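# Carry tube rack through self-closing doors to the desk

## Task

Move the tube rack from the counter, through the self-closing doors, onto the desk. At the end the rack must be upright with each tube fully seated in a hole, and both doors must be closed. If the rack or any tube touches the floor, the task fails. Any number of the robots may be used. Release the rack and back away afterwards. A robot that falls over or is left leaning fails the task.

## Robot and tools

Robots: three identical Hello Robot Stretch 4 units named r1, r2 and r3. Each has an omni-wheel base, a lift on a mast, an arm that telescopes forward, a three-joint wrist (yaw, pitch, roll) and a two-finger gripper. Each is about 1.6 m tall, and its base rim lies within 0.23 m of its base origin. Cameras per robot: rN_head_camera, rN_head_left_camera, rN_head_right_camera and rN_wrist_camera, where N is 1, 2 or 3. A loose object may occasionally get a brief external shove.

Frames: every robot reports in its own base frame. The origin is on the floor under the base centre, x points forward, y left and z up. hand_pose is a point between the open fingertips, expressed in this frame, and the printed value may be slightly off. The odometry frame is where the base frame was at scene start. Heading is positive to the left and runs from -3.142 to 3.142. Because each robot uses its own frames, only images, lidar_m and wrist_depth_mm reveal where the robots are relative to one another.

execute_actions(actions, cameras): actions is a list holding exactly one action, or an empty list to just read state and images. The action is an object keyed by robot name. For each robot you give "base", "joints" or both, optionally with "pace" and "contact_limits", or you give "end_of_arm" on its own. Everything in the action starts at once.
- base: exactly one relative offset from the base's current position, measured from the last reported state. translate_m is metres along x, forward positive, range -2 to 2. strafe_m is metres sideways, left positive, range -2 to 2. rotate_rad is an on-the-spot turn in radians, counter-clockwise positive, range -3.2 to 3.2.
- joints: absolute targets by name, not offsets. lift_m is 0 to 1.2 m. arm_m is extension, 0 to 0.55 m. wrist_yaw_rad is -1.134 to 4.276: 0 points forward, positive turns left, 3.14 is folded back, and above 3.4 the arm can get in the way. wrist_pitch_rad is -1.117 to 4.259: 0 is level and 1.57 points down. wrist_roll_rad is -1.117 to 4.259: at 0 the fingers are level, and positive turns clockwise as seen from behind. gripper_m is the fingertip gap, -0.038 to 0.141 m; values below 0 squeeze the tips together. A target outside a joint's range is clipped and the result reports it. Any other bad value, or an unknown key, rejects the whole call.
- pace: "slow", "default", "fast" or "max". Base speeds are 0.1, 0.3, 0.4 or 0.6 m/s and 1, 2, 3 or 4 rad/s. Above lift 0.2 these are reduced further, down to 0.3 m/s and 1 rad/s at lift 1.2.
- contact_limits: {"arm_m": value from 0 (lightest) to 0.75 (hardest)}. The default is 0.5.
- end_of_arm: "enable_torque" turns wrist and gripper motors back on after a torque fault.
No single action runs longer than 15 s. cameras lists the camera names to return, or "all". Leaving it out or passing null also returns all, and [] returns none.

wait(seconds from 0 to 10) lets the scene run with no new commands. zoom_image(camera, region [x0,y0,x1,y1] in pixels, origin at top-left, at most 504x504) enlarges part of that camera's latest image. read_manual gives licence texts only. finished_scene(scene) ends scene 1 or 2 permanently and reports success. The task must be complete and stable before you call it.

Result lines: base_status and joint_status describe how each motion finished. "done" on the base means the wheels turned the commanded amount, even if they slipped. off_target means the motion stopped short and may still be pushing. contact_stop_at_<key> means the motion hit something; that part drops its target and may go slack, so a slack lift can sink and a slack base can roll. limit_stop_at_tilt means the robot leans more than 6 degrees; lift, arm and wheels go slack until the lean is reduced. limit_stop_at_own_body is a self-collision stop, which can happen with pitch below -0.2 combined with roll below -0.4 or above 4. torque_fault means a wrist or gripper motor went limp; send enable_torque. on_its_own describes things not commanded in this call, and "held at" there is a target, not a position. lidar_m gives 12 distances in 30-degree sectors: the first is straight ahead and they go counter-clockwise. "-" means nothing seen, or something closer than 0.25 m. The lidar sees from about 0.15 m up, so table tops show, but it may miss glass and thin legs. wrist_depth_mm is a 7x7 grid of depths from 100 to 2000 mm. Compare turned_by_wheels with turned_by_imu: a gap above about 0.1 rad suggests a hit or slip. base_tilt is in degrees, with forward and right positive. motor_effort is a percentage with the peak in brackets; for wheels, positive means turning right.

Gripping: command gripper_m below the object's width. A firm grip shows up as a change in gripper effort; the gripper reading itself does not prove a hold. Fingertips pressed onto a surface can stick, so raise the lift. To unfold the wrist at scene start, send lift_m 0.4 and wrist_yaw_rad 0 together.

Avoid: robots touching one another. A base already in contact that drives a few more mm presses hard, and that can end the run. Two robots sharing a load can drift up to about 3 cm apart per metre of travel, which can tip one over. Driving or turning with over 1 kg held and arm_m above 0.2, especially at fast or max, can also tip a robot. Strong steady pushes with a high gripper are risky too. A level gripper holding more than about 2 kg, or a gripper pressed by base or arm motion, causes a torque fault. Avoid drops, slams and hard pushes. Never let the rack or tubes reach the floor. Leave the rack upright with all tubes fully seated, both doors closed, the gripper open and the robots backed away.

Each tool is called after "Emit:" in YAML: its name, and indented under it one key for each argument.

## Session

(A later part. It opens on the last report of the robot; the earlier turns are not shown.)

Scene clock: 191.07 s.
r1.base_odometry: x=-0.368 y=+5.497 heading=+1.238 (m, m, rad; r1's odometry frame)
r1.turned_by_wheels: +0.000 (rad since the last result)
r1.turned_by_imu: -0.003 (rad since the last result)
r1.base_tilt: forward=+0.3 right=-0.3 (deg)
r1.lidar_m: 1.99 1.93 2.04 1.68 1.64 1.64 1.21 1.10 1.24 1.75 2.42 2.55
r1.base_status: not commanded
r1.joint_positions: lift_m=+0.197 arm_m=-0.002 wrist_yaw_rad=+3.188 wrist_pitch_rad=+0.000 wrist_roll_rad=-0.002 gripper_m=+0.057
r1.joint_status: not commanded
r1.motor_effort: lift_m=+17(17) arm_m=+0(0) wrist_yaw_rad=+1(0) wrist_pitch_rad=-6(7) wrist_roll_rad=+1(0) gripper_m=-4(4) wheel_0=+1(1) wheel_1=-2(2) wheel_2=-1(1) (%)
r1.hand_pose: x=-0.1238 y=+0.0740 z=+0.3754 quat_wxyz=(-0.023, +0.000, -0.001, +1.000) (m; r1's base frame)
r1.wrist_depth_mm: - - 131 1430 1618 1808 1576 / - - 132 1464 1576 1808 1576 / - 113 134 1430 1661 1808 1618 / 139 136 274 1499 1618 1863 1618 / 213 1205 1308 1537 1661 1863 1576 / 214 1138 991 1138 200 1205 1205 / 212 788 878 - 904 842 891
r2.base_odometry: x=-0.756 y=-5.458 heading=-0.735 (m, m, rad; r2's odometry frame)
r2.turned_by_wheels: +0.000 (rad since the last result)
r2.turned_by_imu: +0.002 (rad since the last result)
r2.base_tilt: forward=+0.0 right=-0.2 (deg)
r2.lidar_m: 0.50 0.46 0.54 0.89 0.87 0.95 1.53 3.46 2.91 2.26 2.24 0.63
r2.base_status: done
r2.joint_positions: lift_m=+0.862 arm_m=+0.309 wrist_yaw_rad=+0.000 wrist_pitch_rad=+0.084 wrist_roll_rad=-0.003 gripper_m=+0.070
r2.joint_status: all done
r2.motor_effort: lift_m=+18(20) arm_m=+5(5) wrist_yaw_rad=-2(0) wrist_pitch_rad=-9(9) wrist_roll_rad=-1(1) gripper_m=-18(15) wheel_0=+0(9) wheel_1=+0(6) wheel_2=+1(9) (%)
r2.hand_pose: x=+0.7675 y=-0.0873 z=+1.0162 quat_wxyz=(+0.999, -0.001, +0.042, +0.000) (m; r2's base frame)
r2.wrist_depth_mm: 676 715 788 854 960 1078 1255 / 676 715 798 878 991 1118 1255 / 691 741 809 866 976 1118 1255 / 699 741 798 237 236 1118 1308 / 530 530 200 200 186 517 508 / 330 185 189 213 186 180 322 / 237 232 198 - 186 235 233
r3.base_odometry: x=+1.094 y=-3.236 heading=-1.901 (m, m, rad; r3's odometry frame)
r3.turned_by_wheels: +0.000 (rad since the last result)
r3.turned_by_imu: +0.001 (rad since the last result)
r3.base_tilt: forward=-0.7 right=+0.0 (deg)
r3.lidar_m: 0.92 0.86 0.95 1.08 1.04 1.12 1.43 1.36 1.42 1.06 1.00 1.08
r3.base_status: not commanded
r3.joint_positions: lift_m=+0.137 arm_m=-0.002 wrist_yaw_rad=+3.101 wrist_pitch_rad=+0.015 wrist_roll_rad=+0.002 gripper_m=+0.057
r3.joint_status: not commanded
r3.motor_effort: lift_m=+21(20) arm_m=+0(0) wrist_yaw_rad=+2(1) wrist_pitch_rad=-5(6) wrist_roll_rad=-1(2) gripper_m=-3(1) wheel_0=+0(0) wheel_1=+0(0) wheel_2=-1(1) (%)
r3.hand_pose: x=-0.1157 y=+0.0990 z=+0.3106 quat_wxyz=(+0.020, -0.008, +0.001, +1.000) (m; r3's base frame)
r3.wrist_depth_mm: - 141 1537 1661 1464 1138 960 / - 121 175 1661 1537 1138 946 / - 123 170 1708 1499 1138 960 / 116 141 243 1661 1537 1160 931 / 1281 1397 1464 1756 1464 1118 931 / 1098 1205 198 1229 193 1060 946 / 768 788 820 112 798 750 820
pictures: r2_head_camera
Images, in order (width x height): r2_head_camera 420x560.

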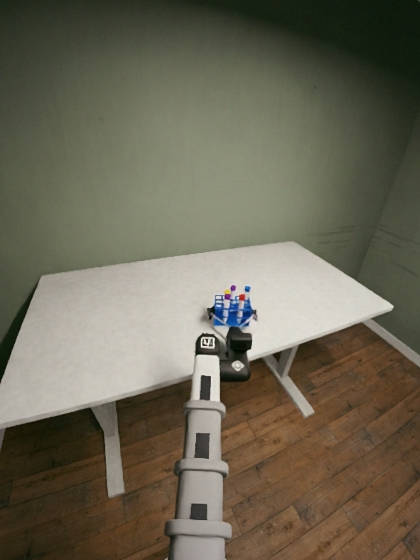

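Emit:
execute_actions:
  actions:
    - {"r2": {"joints": {"lift_m": 0.842}, "pace": "slow"}}
  cameras: []

Emit:
execute_actions:
  actions:
    - {"r2": {"joints": {"gripper_m": 0.141}}}
  cameras: ["r2_wrist_camera"]

Emit:
execute_actions:
  actions:
    - {"r2": {"joints": {"arm_m": 0.01}, "base": {"translate_m": -0.3}, "pace": "fast"}}
  cameras: ["r2_wrist_camera", "r2_head_camera", "r3_head_left_camera", "r3_wrist_camera"]

Scene clock: 196.53 s.
r1.base_odometry: x=-0.368 y=+5.497 heading=+1.238 (m, m, rad; r1's odometry frame)
r1.turned_by_wheels: +0.000 (rad since the last result)
r1.turned_by_imu: -0.002 (rad since the last result)
r1.base_tilt: forward=+0.3 right=-0.3 (deg)
r1.lidar_m: 2.00 1.94 2.04 1.70 1.63 1.64 1.21 1.12 1.25 1.75 2.42 2.54
r1.base_status: not commanded
r1.joint_positions: lift_m=+0.197 arm_m=-0.002 wrist_yaw_rad=+3.188 wrist_pitch_rad=+0.000 wrist_roll_rad=-0.002 gripper_m=+0.057
r1.joint_status: not commanded
r1.motor_effort: lift_m=+17(17) arm_m=+0(0) wrist_yaw_rad=+2(1) wrist_pitch_rad=-4(6) wrist_roll_rad=-2(0) gripper_m=-2(2) wheel_0=+0(0) wheel_1=-2(2) wheel_2=-1(1) (%)
r1.hand_pose: x=-0.1238 y=+0.0740 z=+0.3754 quat_wxyz=(-0.023, +0.000, -0.001, +1.000) (m; r1's base frame)
r1.wrist_depth_mm: - - 131 1430 1661 1808 1576 / - - 132 1430 1618 1808 1537 / - 113 134 1464 1661 1863 1576 / 139 136 273 1464 1661 1756 1618 / 213 1229 1308 1499 1708 1863 1576 / 213 1138 1008 1138 200 1255 1229 / 212 788 866 - 891 842 878
r2.base_odometry: x=-0.756 y=-5.458 heading=-0.735 (m, m, rad; r2's odometry frame)
r2.turned_by_wheels: +0.000 (rad since the last result)
r2.turned_by_imu: +0.001 (rad since the last result)
r2.base_tilt: forward=+0.0 right=-0.3 (deg)
r2.lidar_m: 0.49 0.48 0.53 0.89 0.87 0.95 1.52 3.45 2.92 2.29 2.24 0.65
r2.base_status: not commanded
r2.joint_positions: lift_m=+0.842 arm_m=+0.309 wrist_yaw_rad=+0.000 wrist_pitch_rad=+0.084 wrist_roll_rad=-0.003 gripper_m=+0.070
r2.joint_status: all done
r2.motor_effort: lift_m=+17(16) arm_m=+5(5) wrist_yaw_rad=-3(2) wrist_pitch_rad=-9(9) wrist_roll_rad=+0(0) gripper_m=-19(18) wheel_0=+0(0) wheel_1=+0(0) wheel_2=+1(1) (%)
r2.hand_pose: x=+0.7675 y=-0.0873 z=+0.9963 quat_wxyz=(+0.999, -0.001, +0.042, +0.000) (m; r2's base frame)
r2.wrist_depth_mm: 661 723 788 878 960 1060 1255 / 683 723 809 866 991 1098 1229 / 683 750 809 878 976 1138 1308 / 699 759 798 236 236 1078 1281 / 449 452 200 201 186 442 436 / 282 185 187 214 186 180 276 / 203 198 193 - 185 201 206
r3.base_odometry: x=+1.094 y=-3.236 heading=-1.901 (m, m, rad; r3's odometry frame)
r3.turned_by_wheels: +0.000 (rad since the last result)
r3.turned_by_imu: +0.000 (rad since the last result)
r3.base_tilt: forward=-0.7 right=+0.0 (deg)
r3.lidar_m: 0.92 0.86 0.91 1.08 1.05 1.11 1.42 1.38 1.44 1.03 1.00 1.10
r3.base_status: not commanded
r3.joint_positions: lift_m=+0.137 arm_m=-0.002 wrist_yaw_rad=+3.101 wrist_pitch_rad=+0.015 wrist_roll_rad=+0.002 gripper_m=+0.057
r3.joint_status: not commanded
r3.motor_effort: lift_m=+19(20) arm_m=+0(0) wrist_yaw_rad=+2(2) wrist_pitch_rad=-6(4) wrist_roll_rad=-2(1) gripper_m=-4(2) wheel_0=+0(0) wheel_1=+0(0) wheel_2=-1(1) (%)
r3.hand_pose: x=-0.1157 y=+0.0990 z=+0.3106 quat_wxyz=(+0.020, -0.008, +0.001, +1.000) (m; r3's base frame)
r3.wrist_depth_mm: - 141 1499 1661 1499 1160 976 / - 121 175 1708 1499 1160 946 / - 122 169 1708 1537 1182 946 / 116 141 244 1756 1537 1160 931 / 1255 1366 1537 1708 1397 1138 931 / 1078 1182 198 1229 193 1098 946 / 768 798 820 113 820 750 820
pictures: none
No camera images: the call's "cameras" was empty. Leave "cameras" out to get every camera's image.

Scene clock: 198.27 s.
r1.base_odometry: x=-0.368 y=+5.497 heading=+1.238 (m, m, rad; r1's odometry frame)
r1.turned_by_wheels: +0.000 (rad since the last result)
r1.turned_by_imu: -0.001 (rad since the last result)
r1.base_tilt: forward=+0.4 right=-0.2 (deg)
r1.lidar_m: 1.98 1.93 2.03 1.71 1.63 1.65 1.23 1.09 1.23 1.75 2.43 2.53
r1.base_status: not commanded
r1.joint_positions: lift_m=+0.197 arm_m=-0.002 wrist_yaw_rad=+3.188 wrist_pitch_rad=+0.000 wrist_roll_rad=-0.002 gripper_m=+0.057
r1.joint_status: not commanded
r1.motor_effort: lift_m=+17(17) arm_m=+0(0) wrist_yaw_rad=+1(0) wrist_pitch_rad=-7(6) wrist_roll_rad=-2(0) gripper_m=-4(2) wheel_0=+0(1) wheel_1=-2(2) wheel_2=-1(1) (%)
r1.hand_pose: x=-0.1238 y=+0.0740 z=+0.3754 quat_wxyz=(-0.023, +0.000, -0.001, +1.000) (m; r1's base frame)
r1.wrist_depth_mm: - - 132 1430 1661 1808 1576 / - - 132 1499 1618 1808 1576 / - 113 134 1499 1661 1808 1576 / 139 136 273 1537 1661 1863 1618 / 213 1229 1308 1499 1708 1808 1576 / 213 1182 976 1118 200 1205 1205 / 213 798 878 - 891 831 891
r2.base_odometry: x=-0.756 y=-5.458 heading=-0.735 (m, m, rad; r2's odometry frame)
r2.turned_by_wheels: +0.000 (rad since the last result)
r2.turned_by_imu: +0.000 (rad since the last result)
r2.base_tilt: forward=+0.0 right=-0.3 (deg)
r2.lidar_m: 0.46 0.48 0.53 0.91 0.88 0.97 1.54 3.46 2.93 2.28 2.24 0.63
r2.base_status: not commanded
r2.joint_positions: lift_m=+0.842 arm_m=+0.309 wrist_yaw_rad=+0.000 wrist_pitch_rad=+0.083 wrist_roll_rad=-0.003 gripper_m=+0.141
r2.joint_status: all done
r2.motor_effort: lift_m=+17(17) arm_m=+5(5) wrist_yaw_rad=-3(2) wrist_pitch_rad=-5(9) wrist_roll_rad=-1(1) gripper_m=+0(17) wheel_0=+0(0) wheel_1=+0(0) wheel_2=+1(1) (%)
r2.hand_pose: x=+0.7675 y=-0.0873 z=+0.9966 quat_wxyz=(+0.999, -0.001, +0.041, +0.000) (m; r2's base frame)
r2.wrist_depth_mm: 668 715 778 866 946 1078 1205 / 676 732 788 866 1008 1118 1229 / 683 741 809 891 976 1138 1255 / 683 750 798 252 699 1098 1308 / 455 459 229 207 219 449 445 / 283 264 222 206 208 244 279 / 206 205 202 - 206 194 213
r3.base_odometry: x=+1.094 y=-3.236 heading=-1.901 (m, m, rad; r3's odometry frame)
r3.turned_by_wheels: +0.000 (rad since the last result)
r3.turned_by_imu: +0.000 (rad since the last result)
r3.base_tilt: forward=-0.7 right=+0.0 (deg)
r3.lidar_m: 0.92 0.89 0.94 1.07 1.04 1.11 1.39 1.37 1.38 1.04 1.00 1.09
r3.base_status: not commanded
r3.joint_positions: lift_m=+0.137 arm_m=-0.002 wrist_yaw_rad=+3.101 wrist_pitch_rad=+0.015 wrist_roll_rad=+0.002 gripper_m=+0.057
r3.joint_status: not commanded
r3.motor_effort: lift_m=+20(20) arm_m=+0(0) wrist_yaw_rad=+1(1) wrist_pitch_rad=-6(5) wrist_roll_rad=-3(3) gripper_m=-2(2) wheel_0=+0(0) wheel_1=+0(0) wheel_2=-1(1) (%)
r3.hand_pose: x=-0.1157 y=+0.0990 z=+0.3106 quat_wxyz=(+0.020, -0.008, +0.001, +1.000) (m; r3's base frame)
r3.wrist_depth_mm: - 141 1499 1708 1499 1138 946 / - 121 176 1708 1464 1138 946 / - 122 169 1708 1499 1118 946 / 116 141 244 1708 1537 1182 917 / 1255 1366 1464 1661 1464 1160 931 / 1078 1182 198 1205 193 1118 931 / 778 809 798 112 798 750 820
pictures: r2_wrist_camera
Images, in order (width x height): r2_wrist_camera 616x392.

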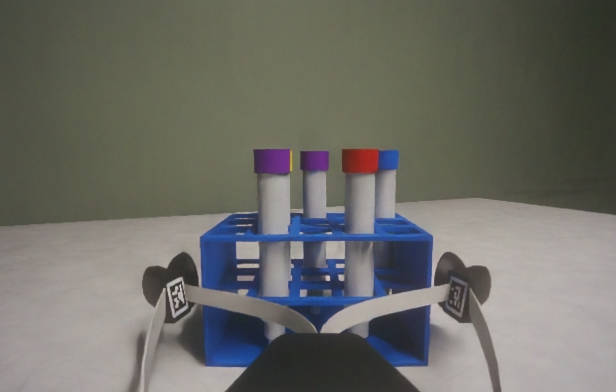

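Scene clock: 200.43 s.
r1.base_odometry: x=-0.368 y=+5.497 heading=+1.238 (m, m, rad; r1's odometry frame)
r1.turned_by_wheels: +0.000 (rad since the last result)
r1.turned_by_imu: -0.001 (rad since the last result)
r1.base_tilt: forward=+0.3 right=-0.3 (deg)
r1.lidar_m: 2.00 1.94 2.03 1.68 1.62 1.63 1.22 1.11 1.24 1.75 2.42 2.53
r1.base_status: not commanded
r1.joint_positions: lift_m=+0.197 arm_m=-0.002 wrist_yaw_rad=+3.188 wrist_pitch_rad=+0.000 wrist_roll_rad=-0.002 gripper_m=+0.057
r1.joint_status: not commanded
r1.motor_effort: lift_m=+17(17) arm_m=+0(0) wrist_yaw_rad=+1(1) wrist_pitch_rad=-5(5) wrist_roll_rad=+0(2) gripper_m=-4(3) wheel_0=+0(0) wheel_1=-2(2) wheel_2=-1(1) (%)
r1.hand_pose: x=-0.1238 y=+0.0740 z=+0.3754 quat_wxyz=(-0.023, +0.000, -0.001, +1.000) (m; r1's base frame)
r1.wrist_depth_mm: - - 131 1464 1618 1808 1537 / - - 132 1464 1618 1863 1618 / - 113 134 1464 1661 1808 1576 / 138 137 273 1499 1618 1863 1576 / 214 1205 1308 1499 1708 1808 1618 / 213 1138 1008 1118 200 1229 1255 / 212 778 878 - 904 842 878
r2.base_odometry: x=-0.978 y=-5.257 heading=-0.735 (m, m, rad; r2's odometry frame)
r2.turned_by_wheels: +0.000 (rad since the last result)
r2.turned_by_imu: +0.001 (rad since the last result)
r2.base_tilt: forward=+0.0 right=-0.2 (deg)
r2.lidar_m: 0.78 0.77 1.00 0.77 0.75 0.81 1.36 3.18 3.09 2.41 2.36 1.00
r2.base_status: done
r2.joint_positions: lift_m=+0.842 arm_m=+0.011 wrist_yaw_rad=+0.000 wrist_pitch_rad=+0.082 wrist_roll_rad=-0.003 gripper_m=+0.141
r2.joint_status: all done
r2.motor_effort: lift_m=+17(17) arm_m=-6(6) wrist_yaw_rad=+0(3) wrist_pitch_rad=-5(5) wrist_roll_rad=+0(0) gripper_m=+1(1) wheel_0=+0(5) wheel_1=+0(6) wheel_2=-1(10) (%)
r2.hand_pose: x=+0.4693 y=-0.0875 z=+0.9967 quat_wxyz=(+0.999, -0.001, +0.041, +0.000) (m; r2's base frame)
r2.wrist_depth_mm: 1098 1182 1336 1464 1576 1863 1983 / 1118 1205 1308 1464 1661 1921 - / 1138 1255 1308 1464 1618 1863 - / 1118 1205 1182 878 1118 1138 - / 530 554 621 1537 1618 1921 - / 1160 1281 1366 1499 1661 1336 - / 1160 1281 1397 - 1808 1661 1863
r3.base_odometry: x=+1.094 y=-3.236 heading=-1.901 (m, m, rad; r3's odometry frame)
r3.turned_by_wheels: +0.000 (rad since the last result)
r3.turned_by_imu: +0.000 (rad since the last result)
r3.base_tilt: forward=-0.7 right=+0.0 (deg)
r3.lidar_m: 0.92 0.87 0.94 1.06 1.04 1.10 1.42 1.38 1.39 1.05 1.02 1.09
r3.base_status: not commanded
r3.joint_positions: lift_m=+0.137 arm_m=-0.002 wrist_yaw_rad=+3.101 wrist_pitch_rad=+0.015 wrist_roll_rad=+0.002 gripper_m=+0.057
r3.joint_status: not commanded
r3.motor_effort: lift_m=+20(20) arm_m=-1(0) wrist_yaw_rad=+1(1) wrist_pitch_rad=-5(6) wrist_roll_rad=-3(4) gripper_m=-3(1) wheel_0=+0(0) wheel_1=+0(1) wheel_2=-1(1) (%)
r3.hand_pose: x=-0.1157 y=+0.0990 z=+0.3106 quat_wxyz=(+0.020, -0.008, +0.001, +1.000) (m; r3's base frame)
r3.wrist_depth_mm: - 141 1499 1708 1537 1160 946 / - 121 175 1661 1499 1160 960 / - 122 170 1661 1537 1182 960 / 116 141 244 1708 1499 1138 946 / 1255 1366 1499 1661 1464 1160 960 / 1098 1229 198 1229 193 1098 931 / 768 788 798 112 820 759 809
pictures: r2_head_camera, r2_wrist_camera, r3_head_left_camera, r3_wrist_camera
Images, in order (width x height): r2_head_camera 420x560, r2_wrist_camera 616x392, r3_head_left_camera 420x672, r3_wrist_camera 616x392.

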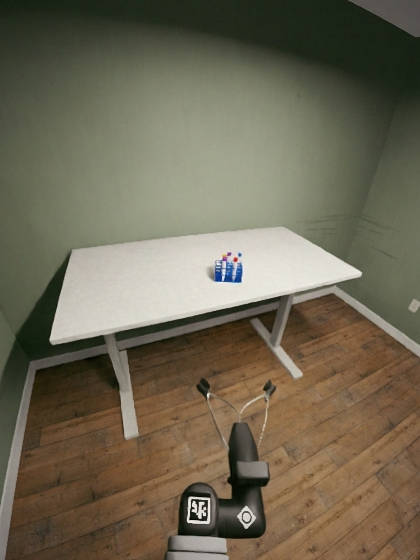

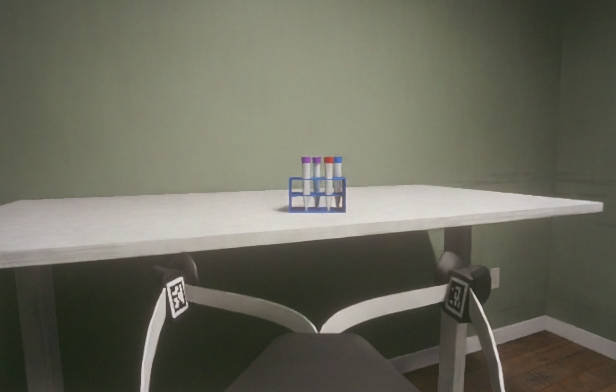

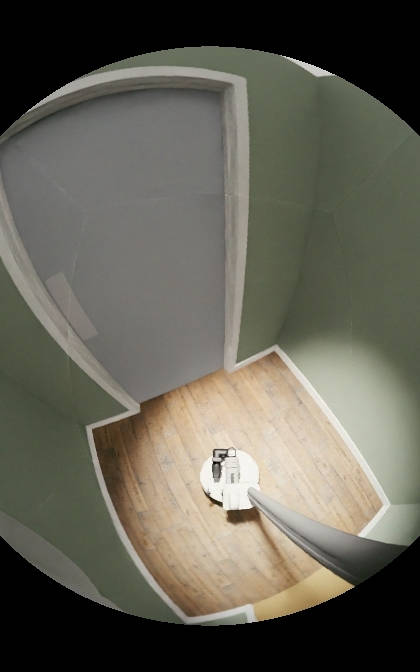

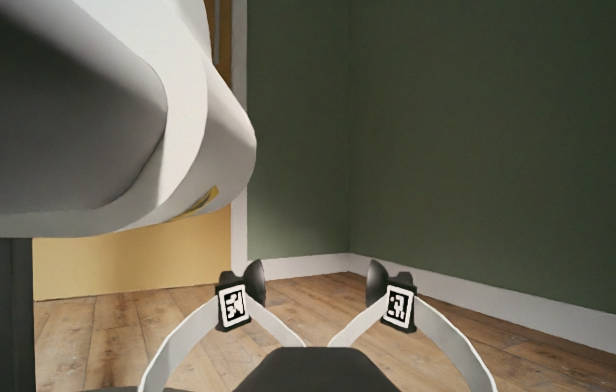

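Emit:
finished_scene:
  scene: 2

The scene is finished: the task was done.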